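## Task

Remove the white plastic card case from the small wooden box's drawer, set it directly on the table surface touching no other object, then close the drawer. The box must stay roughly where it is and keep its orientation, the remaining item must still be inside the drawer, and everything must stay that way without the robot holding it.

## Robot and tools

Robot: two 6-joint arms, left_arm and right_arm, each ending in a two-finger parallel gripper. Shared scene frame: origin on the table top midway between the arms, +z up, +x outward over the table, left_arm on the +y side. Arm bases: left_arm at (+0.038, +0.248, 0) m with quat_wxyz (+0.998, 0, 0, +0.070); right_arm at (-0.013, -0.256, 0) m with quat_wxyz (+0.999, 0, 0, -0.037). The names left and right refer to the arms, not to sides of a camera image. Each scene starts fresh; the task for scene 2 arrives in the result of finished_scene for scene 1.

execute_actions takes "actions": a list that is empty or holds one item, plus optional "pictures" (boolean; images come by default). An empty list only reports the state. A move item is {"rows": [...], "steps": n}, with n from 1 to 15 (default 15) control steps of 1/30 s. Each row drives one step; when rows run out, the last row repeats. A wait item is {"steps": n} with n up to 300; it counts from the previous result, and reply time is included. A refused call sends nothing.

Each row is a single flat list of 14 numbers covering both arms, even when only one moves: left_arm waist, shoulder, elbow, wrist pitch, wrist yaw, wrist roll, gripper opening, then the same seven for right_arm. The six joint values are absolute target angles in radians, in the same form Joint positions prints, not offsets. Ranges per arm: waist -2.618 to 3.054, shoulder 0.000 to 3.142, elbow 0.000 to 3.142, wrist pitch -1.571 to 1.571, wrist yaw -1.571 to 1.571, wrist roll -2.094 to 2.094. A call is refused when a target exceeds a range end by more than 0.036 rad and lies farther out than the last reported angle. True ends may sit up to 0.036 rad either side, and targets beyond them are clipped, which is reported as "joint sent to its limit" (possibly about an earlier move). Opening is an absolute value from -1 (closed) to +1 (fully open, 0.094 m pad gap).

Motion: each joint's sent target stays within a fixed lead of its measured angle (waist 0.202, shoulder 0.258, elbow 0.238, wrist pitch 0.573, wrist yaw and roll 0.522 rad), and targets that would move the gripper more than 70 mm from where it is are scaled back, so large moves take several calls. Friction can leave a joint up to about 0.031 rad short, and changes smaller than that may do nothing. Between calls the arms keep heading to the last row until they settle or a step is HELD.

Results: the state line gives each gripper's end_effector_position (m) and end_effector_quat_wxyz in the scene frame; this is the point between the finger pads, roughly 1 cm behind the tips, and may be off, more so at long reach. Fingers point along gripper +z and close along its y axis. Joint positions and Joint velocities list, per arm, the six joints (rad, rad/s) and then the pad gap (m, m/s). grip_measured is the measured opening on the command scale, each gripper biased by up to about 1 mm. To hold something, command about 0.03 below grip_measured for a firm grip, less for a lighter one. Pad force tops out near 50 to 62 N, lower for parts under about 2 mm thick. "joint command not followed" means a clearance check altered or blocked joint targets on some steps; HELD marks steps on which your row was not sent in whole or part. MOTOR HOT appears from 75 °C; at 90 °C that arm halts for 10 s, and at 100 °C it goes limp and drops. Both are reported as OVER-TEMPERATURE FAULT, so avoid holding loads for long, including while thinking.

zoom_image: "camera" is one of cam_head_left, cam_head_right, cam_high, cam_low, cam_left_wrist, cam_right_wrist (all 504x504), and "region" is [x0, y0, x1, y1] in pixels from the top-left, at most 504 by 504. It returns an enlarged view of that camera's most recent image.

read_manual with optional "section" ("licences") returns licence text and moves nothing. finished_scene with "scene" (1 or 2) ends and grades that scene permanently, then opens the next. Replying without a tool call ends every remaining scene.

Typical order: look and zoom to find the drawer and item, pull the drawer open, grasp the item, lift it out and lower it onto clear table, release and back away, push the drawer shut without shifting or turning the box, confirm, then call finished_scene.

Avoid: knocking or placing anything off the table, collisions or hard pressing between the arms, dropping or slipping items, slamming, and very hard pushes. Occasional outside tugs may disturb held or loose objects.

Each tool is called by a JSON object that holds its "op" and its "data".

## Session

{"op": "execute_actions", "data": {"actions": []}}

Scene clock: 0.00 s of 6000.00 s.
left_arm: end_effector_position=(+0.2501, +0.4743, +0.1330) grip_measured=+1.000 end_effector_quat_wxyz=(+0.416, +0.296, +0.705, +0.492) | right_arm: end_effector_position=(+0.3570, -0.5585, +0.3866) grip_measured=+1.000 end_effector_quat_wxyz=(+0.611, +0.736, +0.290, -0.027)
Joint positions: left_arm=[1.041 1.125 0.128 0.776 0.697 1.411 0.094] | right_arm=[-0.355  1.643  1.723 -0.44   0.777  1.41   0.094]
Joint velocities: left_arm=[ 0.022 -0.032  0.027  0.051  0.051  0.007  0.   ] | right_arm=[-0.012 -0.007 -0.012 -0.022  0.037 -0.037  0.   ]

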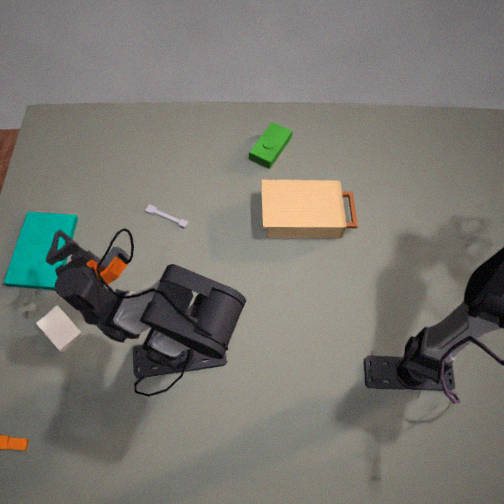

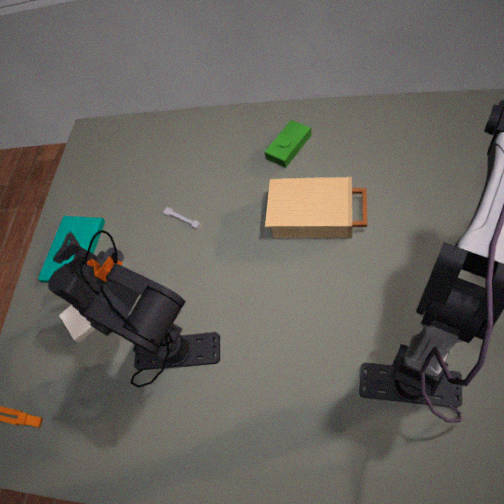

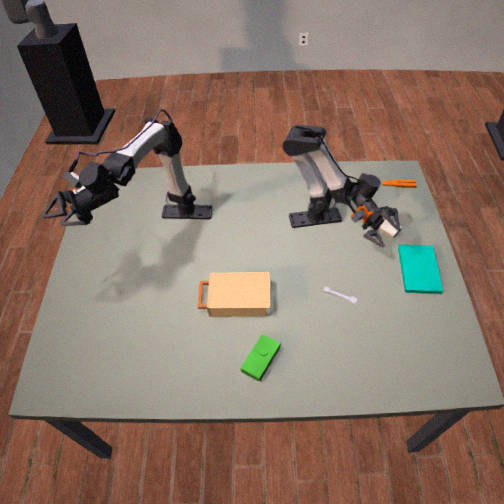

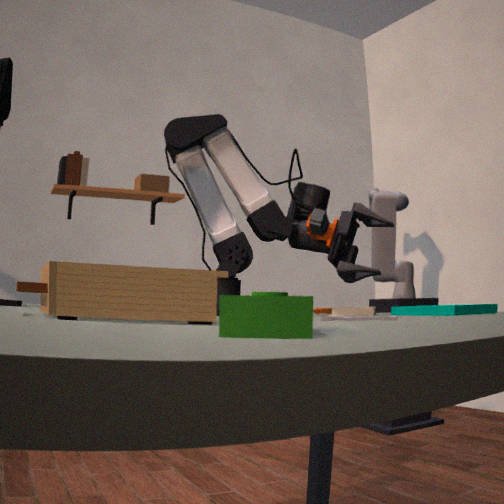

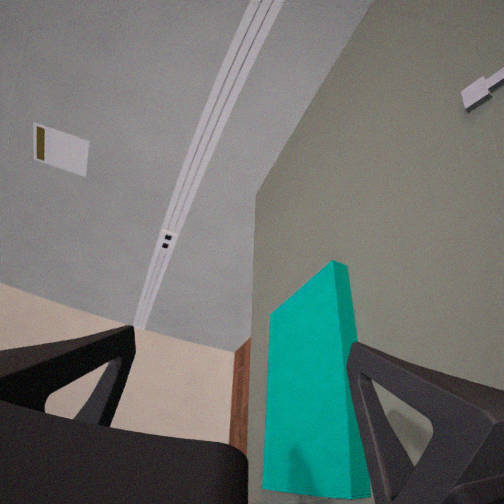

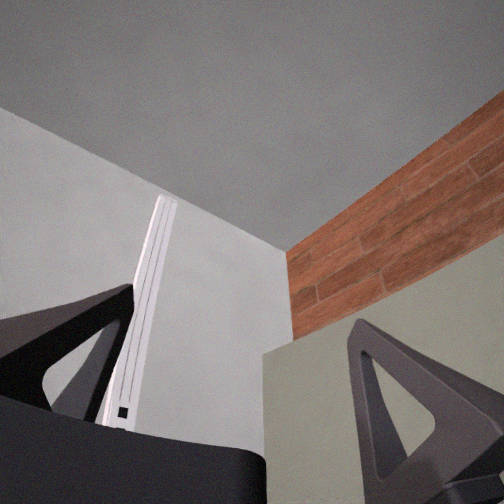

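{"op": "execute_actions", "data": {"actions": [{"rows":[[0.6,1.2,1.2,-0.5,0,-0.63,-1,0.333,1.8,1.77,-1.37,0,0.26,0]]}], "pictures": false}}

{"op": "execute_actions", "data": {"actions": [{"steps":45}], "pictures": false}}

{"op": "execute_actions", "data": {"actions": [{"rows":[[-0.74,1.98,1.835,-1.39,0,-0.63,-1,0.333,1.972,1.77,-1.37,0,0.26,0]]}], "pictures": false}}

{"op": "execute_actions", "data": {"actions": [{"steps":75}]}}

Scene clock: 35.80 s of 6000.00 s.
left_arm: end_effector_position=(+0.3335, +0.5073, +0.3077) grip_measured=-0.987 end_effector_quat_wxyz=(+0.511, -0.305, +0.785, +0.172) | right_arm: end_effector_position=(+0.4227, -0.3188, +0.2266) grip_measured=+0.002 end_effector_quat_wxyz=(+0.296, +0.418, +0.858, -0.017)
Joint positions: left_arm=[ 0.598  1.196  1.161 -0.397  0.039 -0.028  0.001] | right_arm=[ 0.032  1.75   1.742 -1.011  0.258  0.791  0.047]
Joint velocities: left_arm=[-0.002 -0.081  1.111 -0.007 -0.198 -2.791 -0.   ] | right_arm=[ 1.062  0.149 -0.002 -1.121 -0.799 -1.736  0.   ]
Steps of this call (steps 1 to 90: nothing new was sent; then 32.30 s passed at rest; steps 91 to 105: all 15 steps of this action). Readings (joint positions):
91: left_arm=[1.009 1.128 0.157 0.699 0.629 1.341] | right_arm=[-0.349 1.646 1.727 -0.458 0.756 1.384]
92: left_arm=[0.938 1.150 0.224 0.574 0.526 1.242] | right_arm=[-0.337 1.649 1.734 -0.493 0.723 1.346]
94: left_arm=[0.798 1.187 0.376 0.345 0.338 1.046] | right_arm=[-0.293 1.662 1.741 -0.561 0.653 1.273]
98: left_arm=[0.607 1.197 0.682 -0.092 0.151 0.657] | right_arm=[-0.190 1.698 1.742 -0.712 0.501 1.120]
105: the state above

Scene clock: 37.30 s of 6000.00 s.
left_arm: end_effector_position=(+0.3228, +0.5038, +0.3057) grip_measured=-0.987 end_effector_quat_wxyz=(+0.514, -0.538, +0.668, +0.023) | right_arm: end_effector_position=(+0.3422, -0.1611, +0.1837) grip_measured=+0.002 end_effector_quat_wxyz=(+0.093, +0.003, +0.995, +0.021)
Joint positions: left_arm=[ 0.598  1.191  1.202 -0.502  0.012 -0.626  0.001] | right_arm=[ 0.34   1.781  1.754 -1.354  0.008  0.271  0.047]
Joint velocities: left_arm=[-0.032 -0.002  0.002  0.081  0.051 -0.051  0.   ] | right_arm=[-0.007 -0.012  0.002 -0.037 -0.007  0.007  0.001]
Steps of this call (steps 1 to 45: the robot went on to your last target). Readings (joint positions):
1: left_arm=[0.598 1.192 1.188 -0.397 0.034 -0.126] | right_arm=[0.072 1.755 1.742 -1.050 0.230 0.732]
2: left_arm=[0.598 1.189 1.200 -0.400 0.029 -0.221] | right_arm=[0.115 1.760 1.742 -1.085 0.203 0.674]
4: left_arm=[0.598 1.189 1.202 -0.423 0.022 -0.368] | right_arm=[0.208 1.768 1.742 -1.150 0.153 0.568]
8: left_arm=[0.598 1.191 1.202 -0.475 0.016 -0.521] | right_arm=[0.349 1.781 1.749 -1.267 0.054 0.392]
45: the state above
All arms were judged still, so your last target was given up. Only a new action makes them travel on or press farther. Fingers that are still opening or closing keep moving.

Scene clock: 37.80 s of 6000.00 s.
left_arm: end_effector_position=(+0.4400, +0.2366, +0.1156) grip_measured=-0.987 end_effector_quat_wxyz=(+0.041, -0.295, +0.955, -0.011) | right_arm: end_effector_position=(+0.3536, -0.1578, +0.1208) grip_measured=+0.002 end_effector_quat_wxyz=(+0.008, +0.003, +1.000, -0.002)
Joint positions: left_arm=[-0.17   1.999  1.786 -1.274 -0.007 -0.629  0.001] | right_arm=[ 0.34   1.978  1.78  -1.359  0.007  0.271  0.047]
Joint velocities: left_arm=[-1.683  0.437 -0.007 -0.491 -0.037 -0.022  0.001] | right_arm=[ 0.012 -0.012  0.017 -0.022  0.037 -0.007 -0.   ]
Steps of this call (steps 1 to 15: all 15 steps of this action). Readings (joint positions):
1: left_arm=[0.579 1.215 1.238 -0.572 -0.000 -0.628] | right_arm=[0.340 1.796 1.761 -1.361 0.008 0.271]
2: left_arm=[0.534 1.269 1.312 -0.674 -0.008 -0.629] | right_arm=[0.340 1.822 1.775 -1.366 0.008 0.271]
4: left_arm=[0.418 1.408 1.460 -0.845 -0.008 -0.629] | right_arm=[0.340 1.892 1.780 -1.358 0.008 0.271]
8: left_arm=[0.191 1.706 1.722 -1.112 -0.008 -0.629] | right_arm=[0.340 1.982 1.780 -1.358 0.007 0.271]
15: the state above

Scene clock: 40.30 s of 6000.00 s.
left_arm: end_effector_position=(+0.3510, +0.0321, +0.1151) grip_measured=-0.987 end_effector_quat_wxyz=(-0.010, -0.015, +1.000, +0.002) | right_arm: end_effector_position=(+0.3536, -0.1578, +0.1208) grip_measured=+0.002 end_effector_quat_wxyz=(+0.008, +0.003, +1.000, -0.002)
Joint positions: left_arm=[-0.738  2.012  1.807 -1.384  0.009 -0.629  0.001] | right_arm=[ 0.34   1.978  1.78  -1.359  0.007  0.271  0.047]
Joint velocities: left_arm=[-0.007 -0.002 -0.022 -0.051 -0.037  0.007  0.001] | right_arm=[ 0.002  0.017 -0.017 -0.022 -0.051 -0.081  0.   ]
Steps of this call (steps 1 to 45: the robot went on to your last target; steps 46 to 75: nothing new was sent). Readings (joint positions):
1: left_arm=[-0.230 2.010 1.786 -1.290 -0.006 -0.629] | right_arm=[0.340 1.978 1.780 -1.359 0.007 0.271]
2: left_arm=[-0.291 2.012 1.786 -1.302 -0.005 -0.629] | right_arm=[0.340 1.978 1.780 -1.359 0.007 0.271]
4: left_arm=[-0.415 2.012 1.793 -1.324 -0.005 -0.629] | right_arm=[0.340 1.978 1.780 -1.359 0.007 0.271]
8: left_arm=[-0.663 2.012 1.804 -1.342 -0.003 -0.629] | right_arm=[0.340 1.978 1.780 -1.359 0.007 0.271]
75: the state above
All arms were judged still, so your last target was given up. Only a new action makes them travel on or press farther. Fingers that are still opening or closing keep moving.

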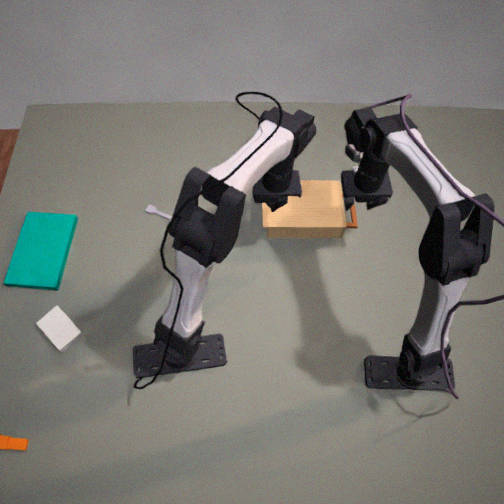

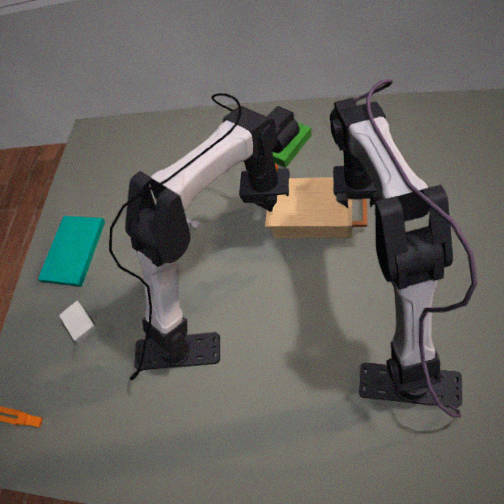

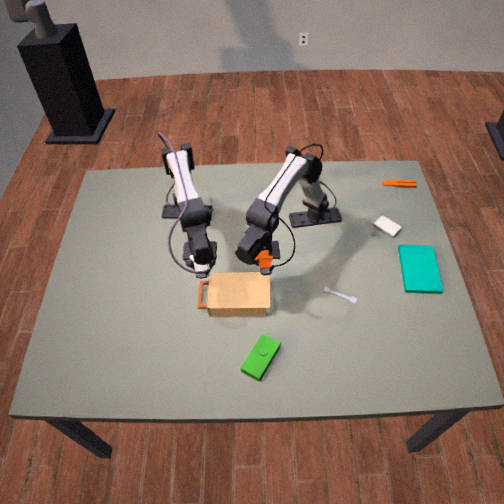

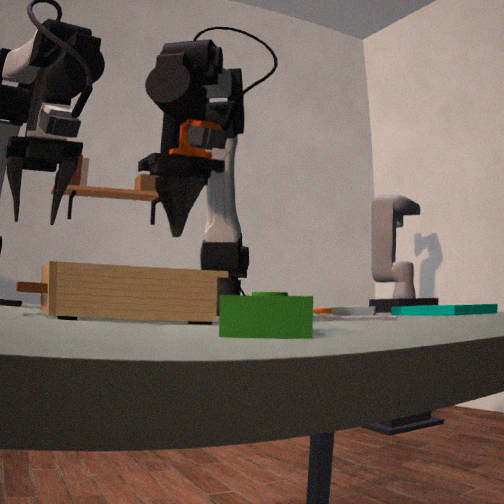

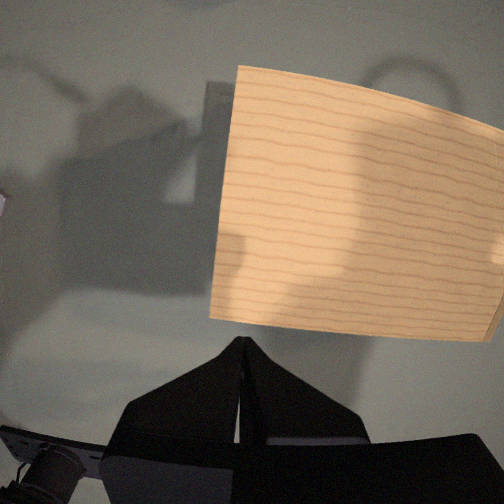

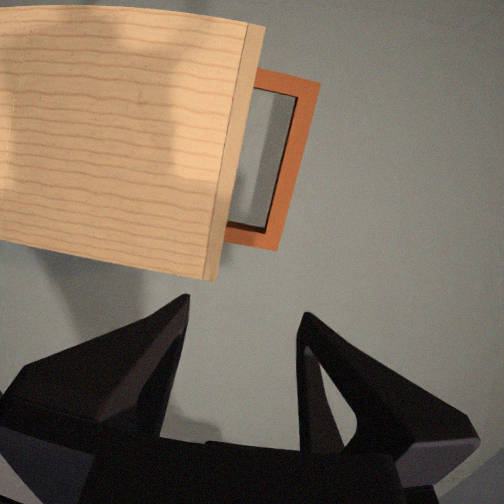

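{"op": "execute_actions", "data": {"actions": [{"rows":[[-0.74,2.06,1.88,-1.37,0,-0.63,-1,0.31,2.02,1.81,-1.34,0,0.3,-0.2],[-0.74,2.06,1.92,-1.37,0,-0.63,-1,0.29,2.05,1.83,-1.34,0,0.3,-0.2],[-0.74,2.12,1.95,-1.35,0,-0.63,-1,0.27,2.08,1.85,-1.32,0,0.33,-0.3],[-0.74,2.17,1.97,-1.34,0,-0.63,-1,0.26,2.12,1.85,-1.3,0,0.33,-0.3]]}]}}

Scene clock: 52.97 s of 6000.00 s.
left_arm: end_effector_position=(+0.3842, +0.0094, +0.0872) grip_measured=-0.987 end_effector_quat_wxyz=(-0.006, -0.015, +1.000, -0.001) | right_arm: end_effector_position=(+0.3871, -0.1837, +0.0865) grip_measured=-0.298 end_effector_quat_wxyz=(-0.002, +0.068, +0.998, -0.002)
Joint positions: left_arm=[-0.738  2.176  1.946 -1.349  0.009 -0.629  0.001] | right_arm=[ 0.255  2.112  1.842 -1.306  0.002  0.317  0.033]
Joint velocities: left_arm=[-0.002  0.007  0.017  0.007 -0.051  0.066  0.001] | right_arm=[-0.012 -0.017  0.017  0.007  0.022 -0.022  0.   ]
Steps of this call (steps 1 to 90: nothing new was sent; then 9.17 s passed at rest; steps 91 to 105: all 15 steps of this action). Readings (joint positions):
91: left_arm=[-0.738 2.017 1.814 -1.388 0.009 -0.629] | right_arm=[0.338 1.980 1.782 -1.359 0.006 0.273]
92: left_arm=[-0.738 2.027 1.835 -1.392 0.009 -0.629] | right_arm=[0.333 1.986 1.791 -1.360 0.004 0.276]
94: left_arm=[-0.738 2.070 1.900 -1.388 0.009 -0.629] | right_arm=[0.310 2.019 1.825 -1.352 0.002 0.290]
98: left_arm=[-0.738 2.151 1.946 -1.349 0.009 -0.629] | right_arm=[0.260 2.092 1.842 -1.312 0.002 0.308]
105: the state above

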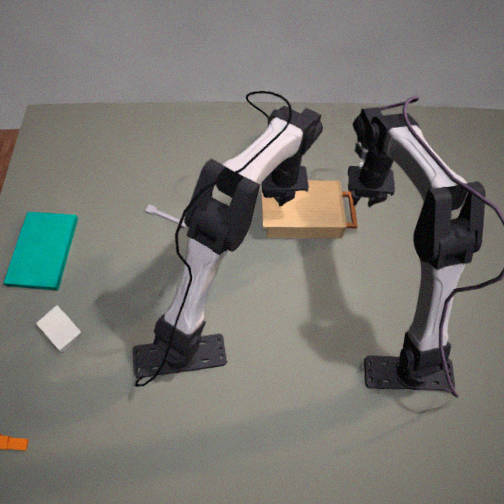

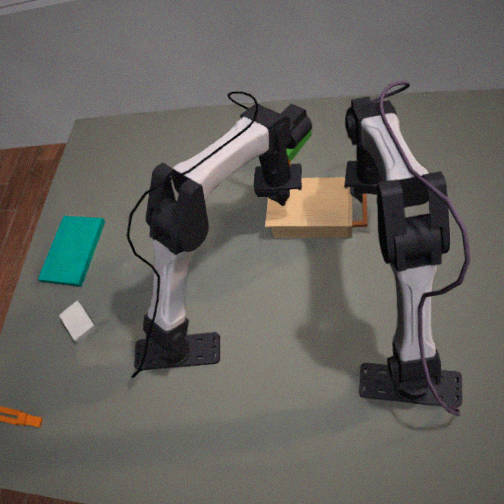

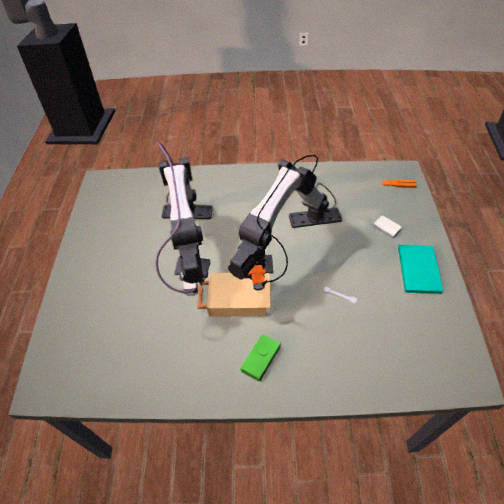

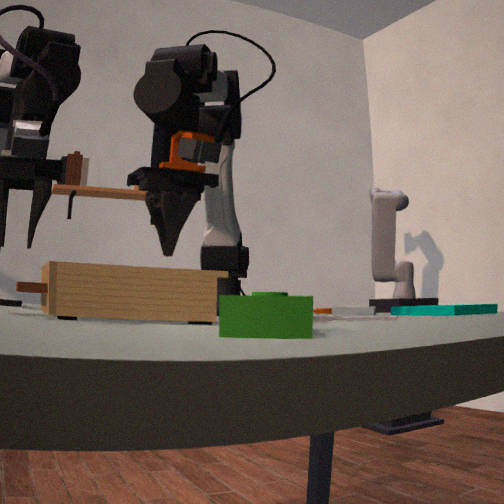

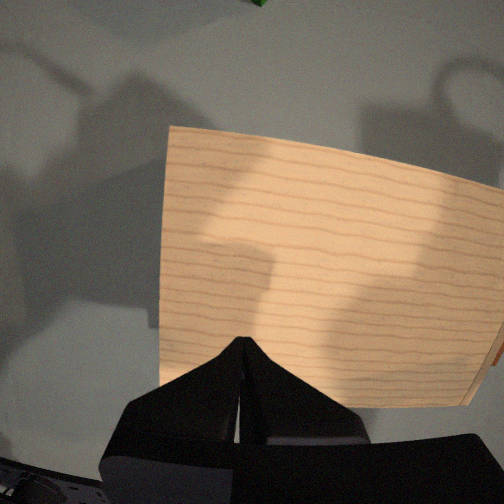

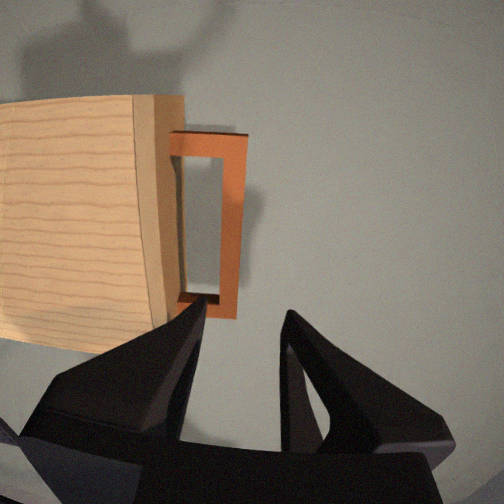

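{"op": "execute_actions", "data": {"actions": [{"rows":[[-0.74,2.18,1.92,-1.31,0,-0.63,-1,0.275,2.12,1.82,-1.27,0,0.27,0],[-0.74,2.18,1.92,-1.31,0,-0.63,-1,0.275,2.12,1.82,-1.27,0,0.27,0],[-0.74,2.18,1.91,-1.3,0,-0.63,-1,0.275,2.12,1.8,-1.25,0,0.27,0],[-0.74,2.19,1.89,-1.27,0,-0.63,-1,0.275,2.13,1.77,-1.21,0,0.27,0]]}]}}

Scene clock: 65.50 s of 6000.00 s.
left_arm: end_effector_position=(+0.3895, +0.0058, +0.0755) grip_measured=-0.987 end_effector_quat_wxyz=(+0.003, -0.015, +1.000, -0.008) | right_arm: end_effector_position=(+0.3944, -0.1769, +0.0745) grip_measured=-0.002 end_effector_quat_wxyz=(+0.016, +0.044, +0.999, +0.003)
Joint positions: left_arm=[-0.738  2.182  1.909 -1.285  0.009 -0.629  0.001] | right_arm=[ 0.268  2.112  1.794 -1.22   0.002  0.282  0.047]
Joint velocities: left_arm=[-0.012 -0.017 -0.012  0.051  0.037  0.007 -0.001] | right_arm=[ 0.022 -0.022  0.007  0.066  0.037 -0.037  0.   ]
Steps of this call (steps 1 to 15: the robot went on to your last target; steps 16 to 90: nothing new was sent; then 9.03 s passed at rest; steps 91 to 105: all 15 steps of this action). Readings (joint positions):
91: left_arm=[-0.738 2.176 1.946 -1.346 0.009 -0.629] | right_arm=[0.256 2.112 1.842 -1.303 0.002 0.315]
92: left_arm=[-0.738 2.176 1.946 -1.342 0.009 -0.629] | right_arm=[0.258 2.112 1.842 -1.298 0.002 0.308]
94: left_arm=[-0.738 2.176 1.938 -1.325 0.009 -0.629] | right_arm=[0.262 2.112 1.833 -1.277 0.002 0.298]
98: left_arm=[-0.738 2.181 1.912 -1.299 0.009 -0.629] | right_arm=[0.268 2.112 1.796 -1.240 0.002 0.287]
105: the state above

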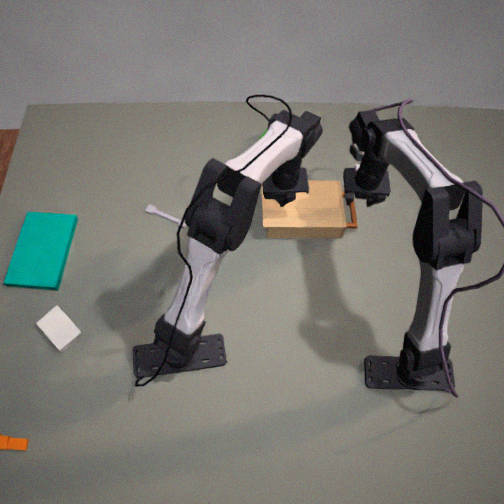

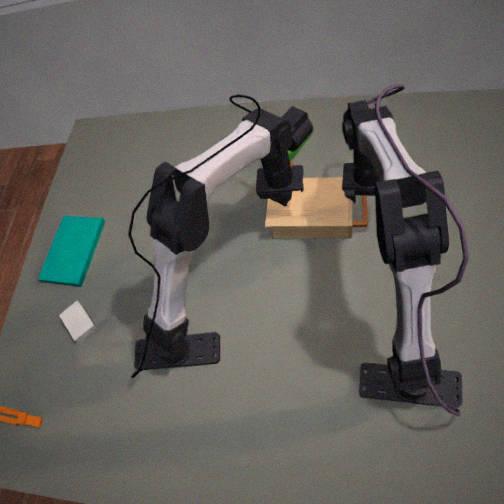

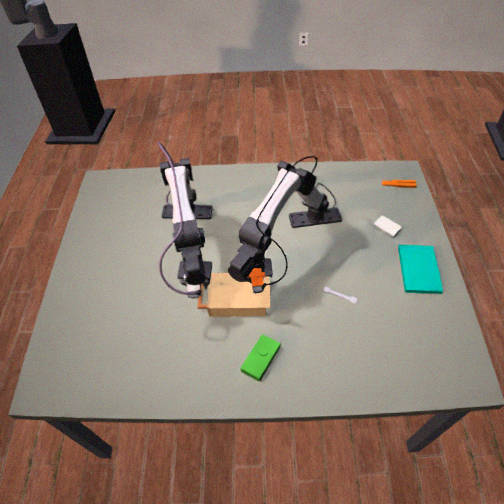

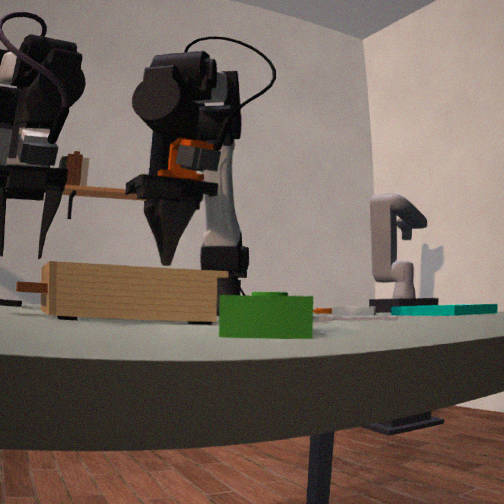

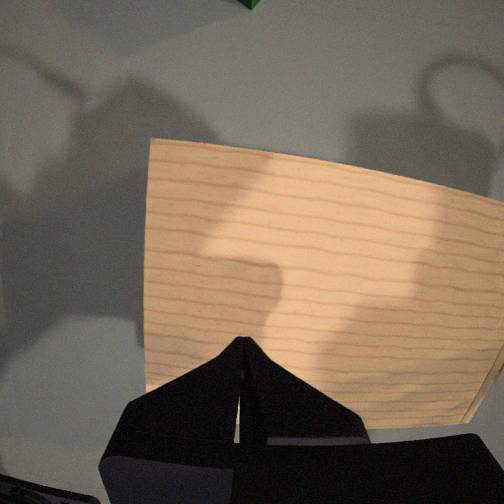

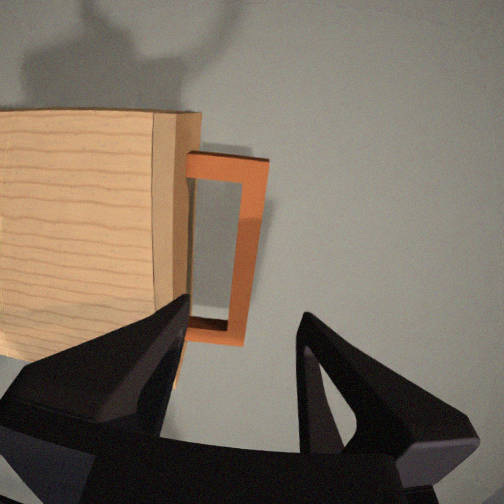

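Bar is near centre now; narrow the opening and descend.

{"op": "execute_actions", "data": {"actions": [{"rows":[[-0.74,2.2,1.88,-1.27,0,-0.63,-1,0.27,2.13,1.77,-1.21,0,0.3,-0.33],[-0.74,2.2,1.88,-1.27,0,-0.63,-1,0.27,2.13,1.77,-1.21,0,0.3,-0.33],[-0.74,2.21,1.87,-1.26,0,-0.63,-1,0.27,2.14,1.76,-1.19,0,0.3,-0.33],[-0.74,2.22,1.86,-1.25,0,-0.63,-1,0.27,2.15,1.75,-1.17,0,0.3,-0.33],[-0.74,2.23,1.85,-1.25,0,-0.63,-1,0.27,2.165,1.735,-1.155,0,0.3,-0.33]]}]}}

Scene clock: 76.73 s of 6000.00 s.
left_arm: end_effector_position=(+0.3892, +0.0061, +0.0660) grip_measured=-0.987 end_effector_quat_wxyz=(-0.001, -0.015, +1.000, -0.004) | right_arm: end_effector_position=(+0.3966, -0.1764, +0.0528) grip_measured=-0.328 end_effector_quat_wxyz=(+0.010, +0.048, +0.999, +0.001)
Joint positions: left_arm=[-0.738  2.194  1.89  -1.264  0.009 -0.629  0.001] | right_arm=[ 0.268  2.144  1.758 -1.165  0.002  0.289  0.032]
Joint velocities: left_arm=[-0.012 -0.017 -0.022  0.007 -0.051 -0.007 -0.001] | right_arm=[ 0.002 -0.007  0.007 -0.022  0.051 -0.051 -0.   ]
Steps of this call (steps 1 to 15: the robot went on to your last target; steps 16 to 90: nothing new was sent; then 7.73 s passed at rest; steps 91 to 105: all 15 steps of this action). Readings (joint positions):
91: left_arm=[-0.738 2.182 1.909 -1.281 0.009 -0.629] | right_arm=[0.268 2.112 1.794 -1.215 0.002 0.281]
92: left_arm=[-0.738 2.182 1.909 -1.281 0.009 -0.629] | right_arm=[0.268 2.112 1.794 -1.215 0.002 0.283]
94: left_arm=[-0.738 2.184 1.903 -1.275 0.009 -0.629] | right_arm=[0.268 2.112 1.792 -1.207 0.002 0.286]
98: left_arm=[-0.738 2.194 1.890 -1.264 0.009 -0.629] | right_arm=[0.268 2.126 1.770 -1.177 0.002 0.288]
105: the state above

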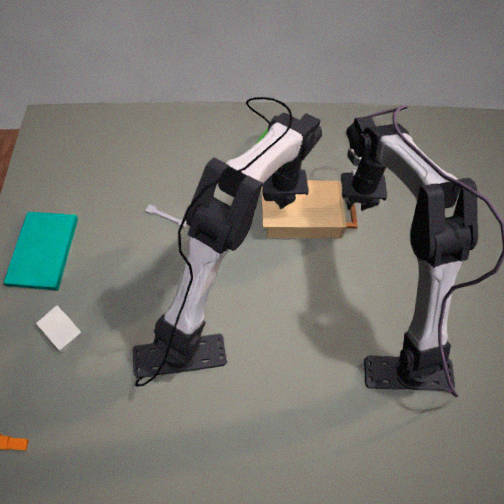

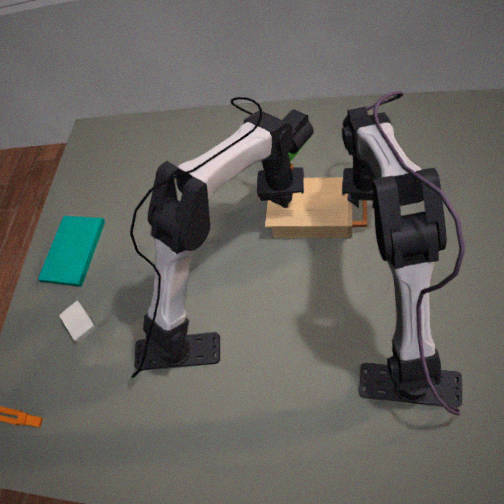

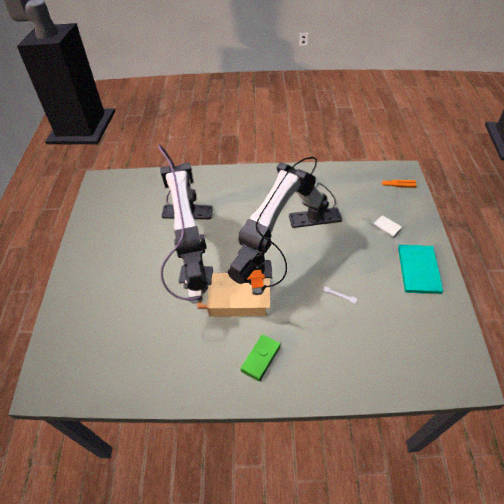

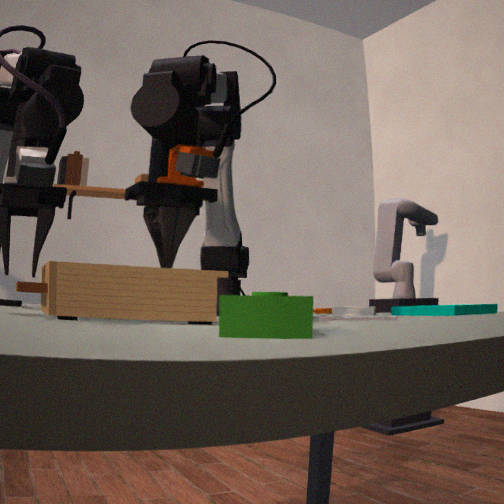

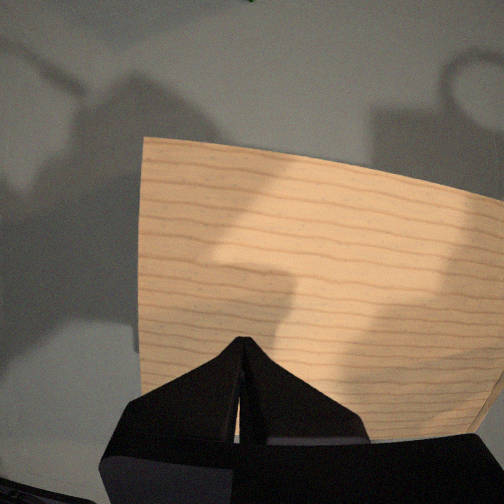

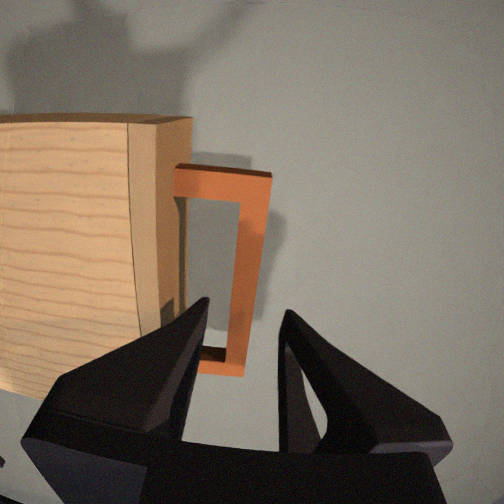

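{"op": "execute_actions", "data": {"actions": [{"rows":[[-0.74,2.26,1.83,-1.25,0,-0.63,-1,0.27,2.175,1.72,-1.13,0,0.3,-0.33],[-0.74,2.26,1.83,-1.25,0,-0.63,-1,0.27,2.175,1.71,-1.12,0,0.3,-0.33],[-0.74,2.26,1.83,-1.25,0,-0.63,-1,0.27,2.185,1.70,-1.1,0,0.3,-0.33],[-0.74,2.26,1.83,-1.25,0,-0.63,-1,0.27,2.2,1.685,-1.08,0,0.3,-0.33]]}], "pictures": false}}

{"op": "execute_actions", "data": {"actions": [{"rows":[[-0.74,2.26,1.83,-1.25,0,-0.63,-1,0.24,2.2,1.685,-1.08,0,0.27,-0.33],[-0.74,2.26,1.83,-1.25,0,-0.63,-1,0.23,2.2,1.685,-1.08,0,0.27,-0.33],[-0.74,2.26,1.83,-1.25,0,-0.63,-1,0.22,2.2,1.685,-1.08,0,0.25,-0.33],[-0.74,2.26,1.83,-1.25,0,-0.63,-1,0.21,2.2,1.685,-1.08,0,0.23,-0.33],[-0.74,2.26,1.83,-1.25,0,-0.63,-1,0.19,2.2,1.685,-1.08,0,0.21,-0.33],[-0.74,2.26,1.83,-1.25,0,-0.63,-1,0.17,2.2,1.685,-1.08,0,0.19,-0.33]]}]}}

Scene clock: 100.97 s of 6000.00 s.
left_arm: end_effector_position=(+0.3892, +0.0061, +0.0660) grip_measured=-0.987 end_effector_quat_wxyz=(-0.001, -0.015, +1.000, -0.004) | right_arm: end_effector_position=(+0.3975, -0.1762, +0.0258) grip_measured=-0.328 end_effector_quat_wxyz=(+0.004, +0.048, +0.999, -0.000)
Joint positions: left_arm=[-0.738  2.194  1.89  -1.264  0.009 -0.629  0.001] | right_arm=[ 0.268  2.181  1.708 -1.09   0.002  0.289  0.032]
Joint velocities: left_arm=[ 0.002 -0.002  0.022  0.051 -0.022 -0.037 -0.   ] | right_arm=[ 0.007 -0.017 -0.007  0.066  0.007  0.051  0.001]
Steps of this call (steps 1 to 15: the robot went on to your last target; steps 16 to 90: nothing new was sent; then 20.73 s passed at rest; steps 91 to 105: all 15 steps of this action). Readings (joint positions):
91: left_arm=[-0.738 2.194 1.890 -1.264 0.009 -0.629] | right_arm=[0.268 2.144 1.757 -1.157 0.002 0.289]
92: left_arm=[-0.738 2.194 1.890 -1.264 0.009 -0.629] | right_arm=[0.268 2.144 1.753 -1.150 0.002 0.289]
94: left_arm=[-0.738 2.194 1.890 -1.264 0.009 -0.629] | right_arm=[0.268 2.146 1.738 -1.130 0.002 0.289]
98: left_arm=[-0.738 2.194 1.890 -1.264 0.009 -0.629] | right_arm=[0.268 2.170 1.714 -1.103 0.002 0.289]
105: the state above

Scene clock: 101.47 s of 6000.00 s.
left_arm: end_effector_position=(+0.3892, +0.0061, +0.0660) grip_measured=-0.987 end_effector_quat_wxyz=(-0.001, -0.015, +1.000, -0.004) | right_arm: end_effector_position=(+0.4011, -0.1863, +0.0264) grip_measured=-0.328 end_effector_quat_wxyz=(+0.000, +0.033, +0.999, +0.040)
Joint positions: left_arm=[-0.738  2.194  1.89  -1.264  0.009 -0.629  0.001] | right_arm=[ 0.21   2.181  1.708 -1.084 -0.08   0.201  0.032]
Joint velocities: left_arm=[ 0.002 -0.002  0.002  0.037 -0.007  0.022  0.001] | right_arm=[-0.002  0.007  0.017  0.037  0.022  0.007 -0.   ]
Steps of this call (steps 1 to 15: all 15 steps of this action). Readings (joint positions):
1: left_arm=[-0.738 2.194 1.890 -1.264 0.009 -0.629] | right_arm=[0.267 2.181 1.708 -1.089 0.002 0.288]
2: left_arm=[-0.738 2.194 1.890 -1.264 0.009 -0.629] | right_arm=[0.264 2.181 1.708 -1.088 0.002 0.286]
4: left_arm=[-0.738 2.194 1.890 -1.264 0.009 -0.629] | right_arm=[0.248 2.181 1.708 -1.087 0.001 0.275]
8: left_arm=[-0.738 2.194 1.890 -1.264 0.009 -0.629] | right_arm=[0.217 2.181 1.708 -1.085 -0.060 0.229]
15: the state above

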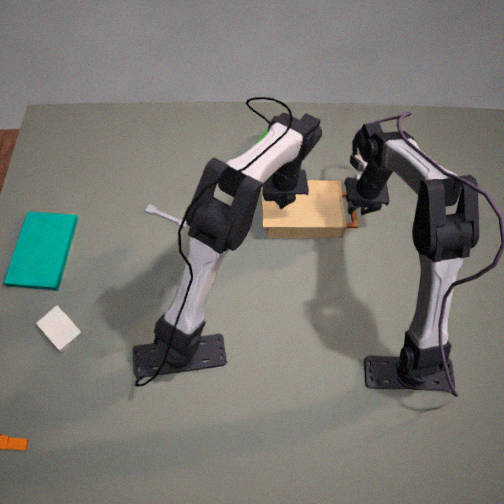

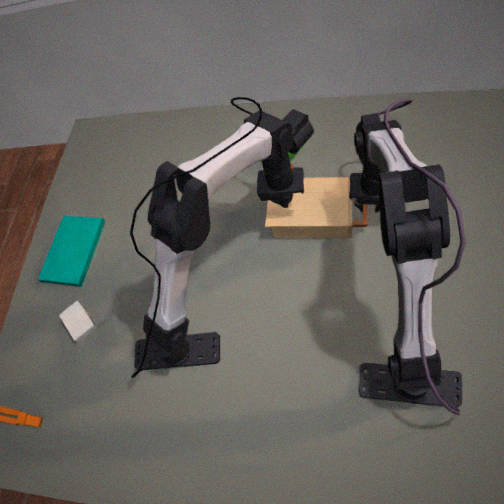

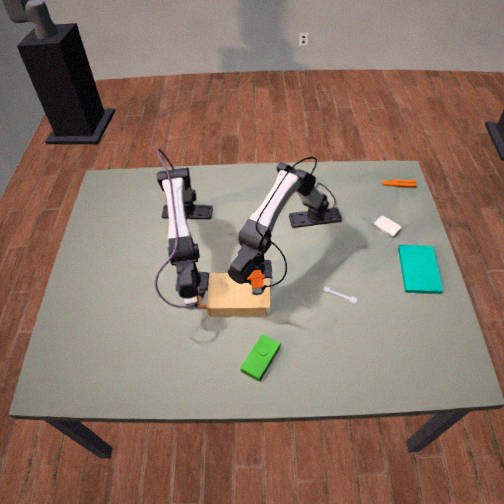

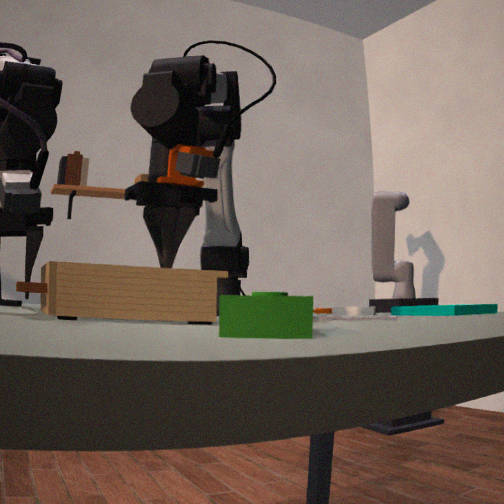

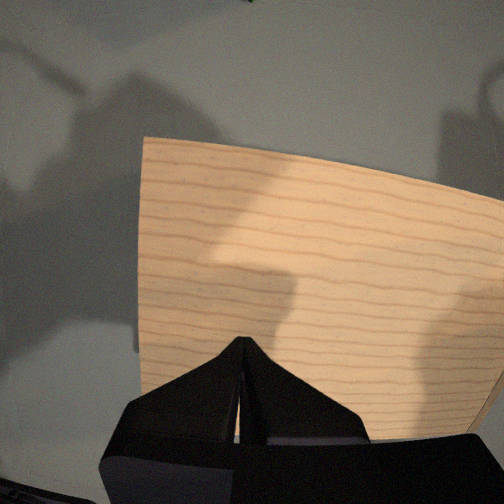

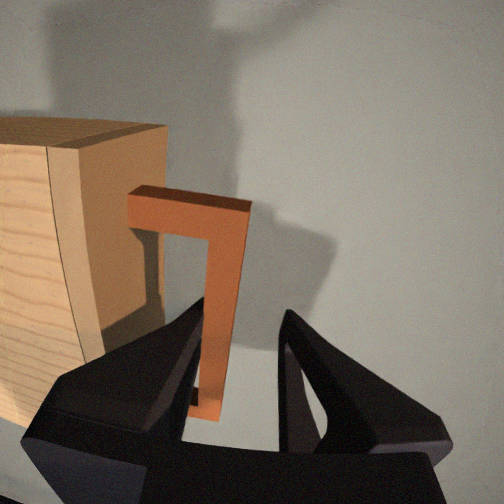

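Stiff; more force, with wrist yaw bias.

{"op": "execute_actions", "data": {"actions": [{"rows":[[-0.72,2.3,1.8,-1.25,0,-0.63,-1,0.17,2.2,1.685,-1.08,0.05,0.22,-0.33],[-0.72,2.3,1.8,-1.25,0,-0.63,-1,0.16,2.2,1.685,-1.08,0.08,0.22,-0.33],[-0.72,2.3,1.8,-1.25,0,-0.63,-1,0.15,2.2,1.685,-1.08,0.11,0.22,-0.33],[-0.72,2.3,1.8,-1.25,0,-0.63,-1,0.14,2.2,1.685,-1.08,0.14,0.2,-0.33]]}]}}

Scene clock: 110.17 s of 6000.00 s.
left_arm: end_effector_position=(+0.3888, +0.0067, +0.0641) grip_measured=-0.987 end_effector_quat_wxyz=(-0.005, -0.017, +1.000, -0.006) | right_arm: end_effector_position=(+0.4007, -0.1996, +0.0259) grip_measured=-0.328 end_effector_quat_wxyz=(+0.000, +0.038, +0.999, +0.017)
Joint positions: left_arm=[-0.735  2.197  1.887 -1.263  0.016 -0.629  0.001] | right_arm=[ 0.197  2.181  1.708 -1.092 -0.034  0.197  0.032]
Joint velocities: left_arm=[-0.012  0.002  0.007 -0.051 -0.066 -0.007  0.001] | right_arm=[ 0.027 -0.007 -0.017 -0.066 -0.007  0.007  0.   ]
Steps of this call (steps 1 to 15: the robot went on to your last target; steps 16 to 90: nothing new was sent; then 5.20 s passed at rest; steps 91 to 105: all 15 steps of this action). Readings (joint positions):
91: left_arm=[-0.738 2.197 1.887 -1.263 0.009 -0.629] | right_arm=[0.209 2.181 1.708 -1.083 -0.078 0.196]
92: left_arm=[-0.737 2.197 1.887 -1.263 0.010 -0.629] | right_arm=[0.209 2.181 1.708 -1.083 -0.075 0.197]
94: left_arm=[-0.736 2.197 1.887 -1.263 0.013 -0.629] | right_arm=[0.209 2.181 1.708 -1.083 -0.067 0.197]
98: left_arm=[-0.735 2.197 1.887 -1.263 0.016 -0.629] | right_arm=[0.200 2.181 1.708 -1.090 -0.043 0.197]
105: the state above

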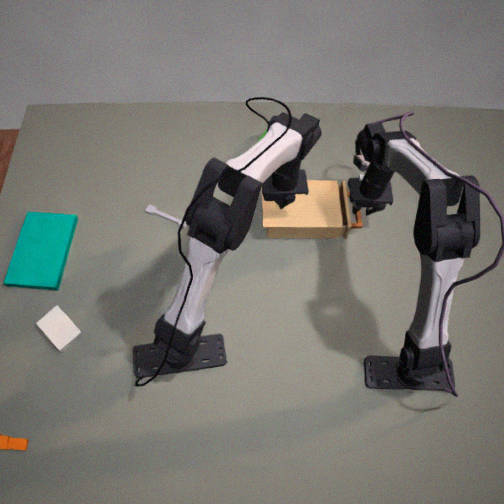

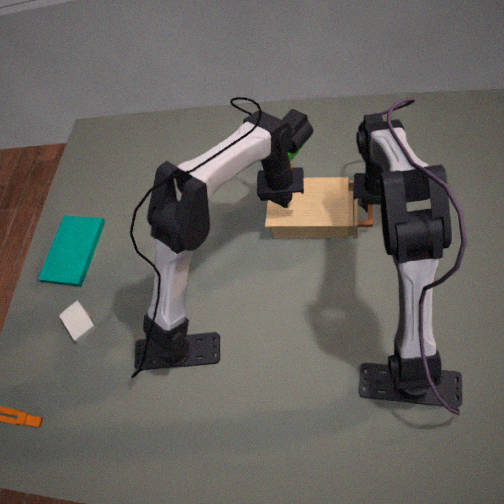

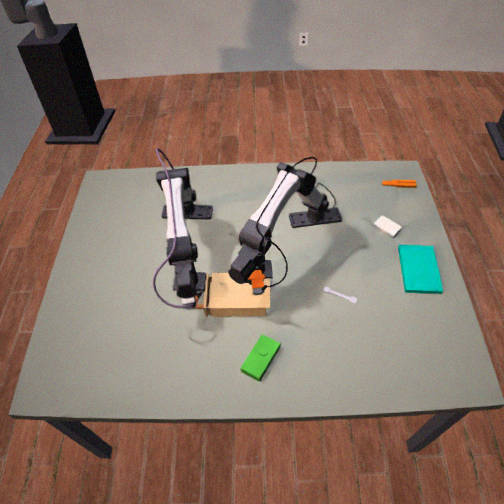

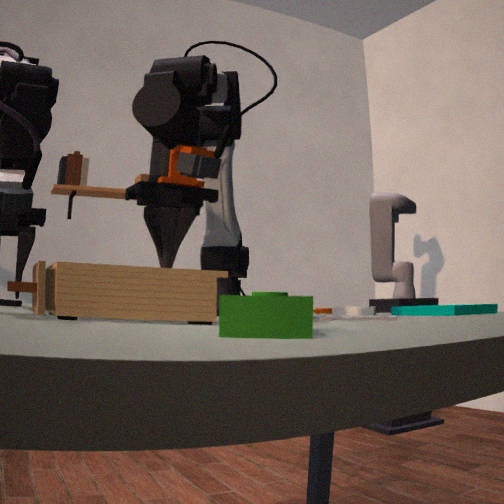

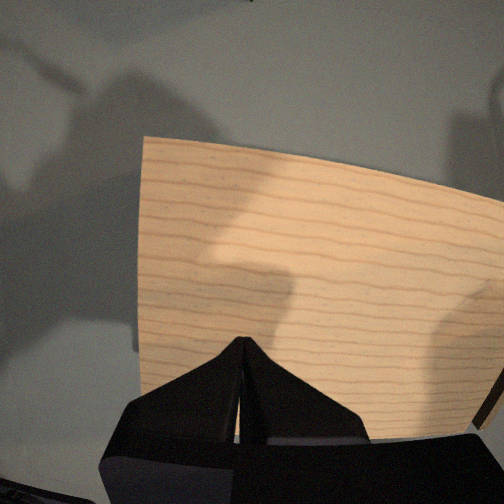

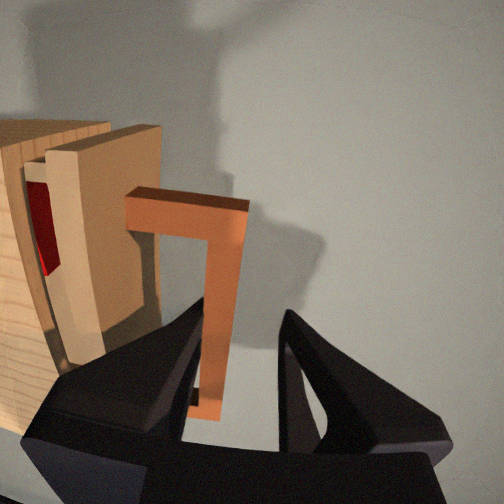

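{"op": "execute_actions", "data": {"actions": [{"rows":[[-0.72,2.3,1.8,-1.25,0,-0.63,-1,0.11,2.2,1.685,-1.08,0.17,0.16,-0.33]],"steps":10}], "pictures": false}}

{"op": "execute_actions", "data": {"actions": [{"rows":[[-0.72,2.3,1.8,-1.25,0,-0.63,-1,0.06,2.2,1.685,-1.08,0.18,0.12,-0.33]],"steps":10}], "pictures": false}}

{"op": "execute_actions", "data": {"actions": [{"rows":[[-0.72,2.3,1.8,-1.25,0,-0.63,-1,0.01,2.2,1.685,-1.08,0.18,0.07,-0.33]]}]}}

Scene clock: 122.57 s of 6000.00 s.
left_arm: end_effector_position=(+0.3888, +0.0066, +0.0641) grip_measured=-0.987 end_effector_quat_wxyz=(-0.005, -0.017, +1.000, -0.006) | right_arm: end_effector_position=(+0.4003, -0.2174, +0.0258) grip_measured=-0.328 end_effector_quat_wxyz=(-0.003, +0.036, +0.999, +0.004)
Joint positions: left_arm=[-0.735  2.197  1.887 -1.263  0.016 -0.629  0.001] | right_arm=[ 0.165  2.181  1.708 -1.102 -0.009  0.163  0.032]
Joint velocities: left_arm=[ 0.002 -0.022 -0.007  0.051  0.007  0.007  0.   ] | right_arm=[-0.017 -0.007 -0.012  0.007  0.007 -0.066  0.   ]
Steps of this call (steps 1 to 15: the robot went on to your last target; steps 16 to 90: nothing new was sent; then 9.07 s passed at rest; steps 91 to 100: all 10 steps of this action). Readings (joint positions):
91: left_arm=[-0.735 2.197 1.887 -1.263 0.016 -0.629] | right_arm=[0.195 2.181 1.708 -1.092 -0.033 0.192]
92: left_arm=[-0.735 2.197 1.887 -1.263 0.016 -0.629] | right_arm=[0.192 2.181 1.708 -1.093 -0.029 0.185]
94: left_arm=[-0.735 2.197 1.887 -1.263 0.016 -0.629] | right_arm=[0.181 2.181 1.708 -1.097 -0.022 0.175]
98: left_arm=[-0.735 2.197 1.887 -1.263 0.016 -0.629] | right_arm=[0.165 2.181 1.708 -1.102 -0.012 0.165]
100: the state above

Scene clock: 122.90 s of 6000.00 s.
left_arm: end_effector_position=(+0.3888, +0.0066, +0.0641) grip_measured=-0.987 end_effector_quat_wxyz=(-0.005, -0.017, +1.000, -0.006) | right_arm: end_effector_position=(+0.3994, -0.2448, +0.0259) grip_measured=-0.328 end_effector_quat_wxyz=(-0.007, +0.046, +0.999, -0.006)
Joint positions: left_arm=[-0.735  2.197  1.887 -1.263  0.016 -0.629  0.001] | right_arm=[ 0.107  2.181  1.708 -1.112  0.011  0.124  0.032]
Joint velocities: left_arm=[ 0.007  0.002 -0.017 -0.022  0.022  0.051 -0.   ] | right_arm=[-0.007  0.007 -0.017  0.007  0.066  0.007  0.   ]
Steps of this call (steps 1 to 10: all 10 steps of this action). Readings (joint positions):
1: left_arm=[-0.735 2.197 1.887 -1.263 0.016 -0.629] | right_arm=[0.161 2.181 1.708 -1.102 -0.010 0.156]
2: left_arm=[-0.735 2.197 1.887 -1.263 0.016 -0.629] | right_arm=[0.156 2.181 1.708 -1.103 -0.010 0.148]
4: left_arm=[-0.735 2.197 1.887 -1.263 0.016 -0.629] | right_arm=[0.137 2.181 1.708 -1.107 -0.007 0.137]
8: left_arm=[-0.735 2.197 1.887 -1.263 0.016 -0.629] | right_arm=[0.109 2.181 1.708 -1.112 0.007 0.126]
10: the state above

Scene clock: 123.40 s of 6000.00 s.
left_arm: end_effector_position=(+0.3888, +0.0066, +0.0641) grip_measured=-0.987 end_effector_quat_wxyz=(-0.005, -0.017, +1.000, -0.006) | right_arm: end_effector_position=(+0.3986, -0.2769, +0.0261) grip_measured=-0.328 end_effector_quat_wxyz=(-0.008, +0.050, +0.998, -0.027)
Joint positions: left_arm=[-0.735  2.197  1.887 -1.263  0.016 -0.629  0.001] | right_arm=[ 0.048  2.181  1.708 -1.115  0.054  0.074  0.032]
Joint velocities: left_arm=[ 0.007  0.012  0.007  0.022  0.022  0.007 -0.   ] | right_arm=[-0.012 -0.022 -0.022  0.051 -0.007  0.007  0.   ]
Steps of this call (steps 1 to 15: all 15 steps of this action). Readings (joint positions):
1: left_arm=[-0.735 2.197 1.887 -1.263 0.016 -0.629] | right_arm=[0.105 2.181 1.708 -1.112 0.011 0.116]
2: left_arm=[-0.735 2.197 1.887 -1.263 0.016 -0.629] | right_arm=[0.099 2.181 1.708 -1.112 0.011 0.106]
4: left_arm=[-0.735 2.197 1.887 -1.263 0.016 -0.629] | right_arm=[0.081 2.181 1.708 -1.114 0.012 0.093]
8: left_arm=[-0.735 2.197 1.887 -1.263 0.016 -0.629] | right_arm=[0.052 2.181 1.708 -1.115 0.033 0.080]
15: the state above

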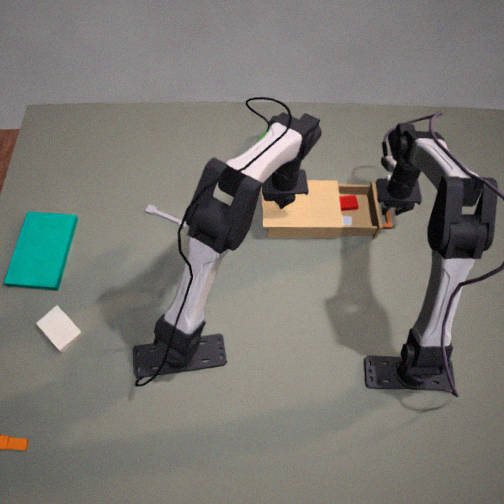

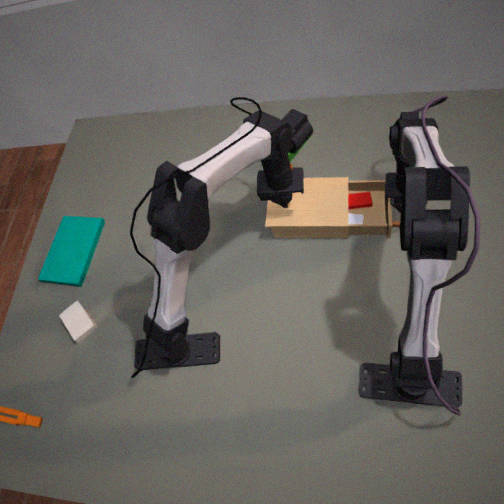

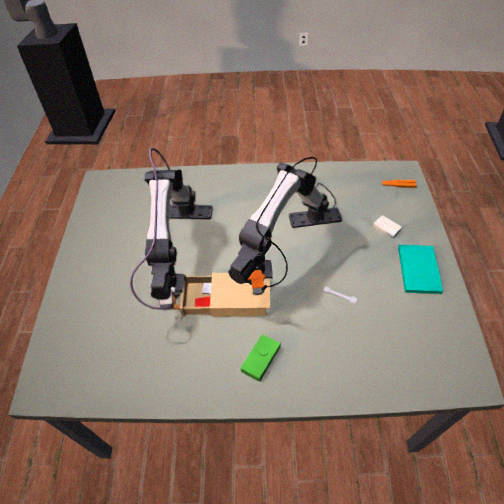

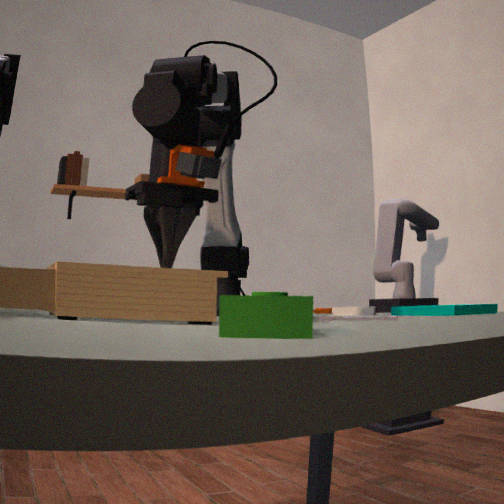

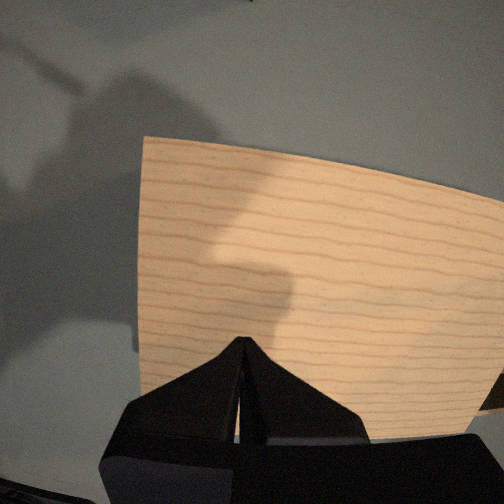

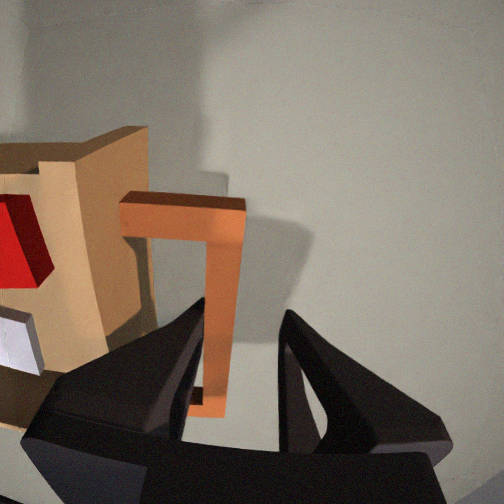

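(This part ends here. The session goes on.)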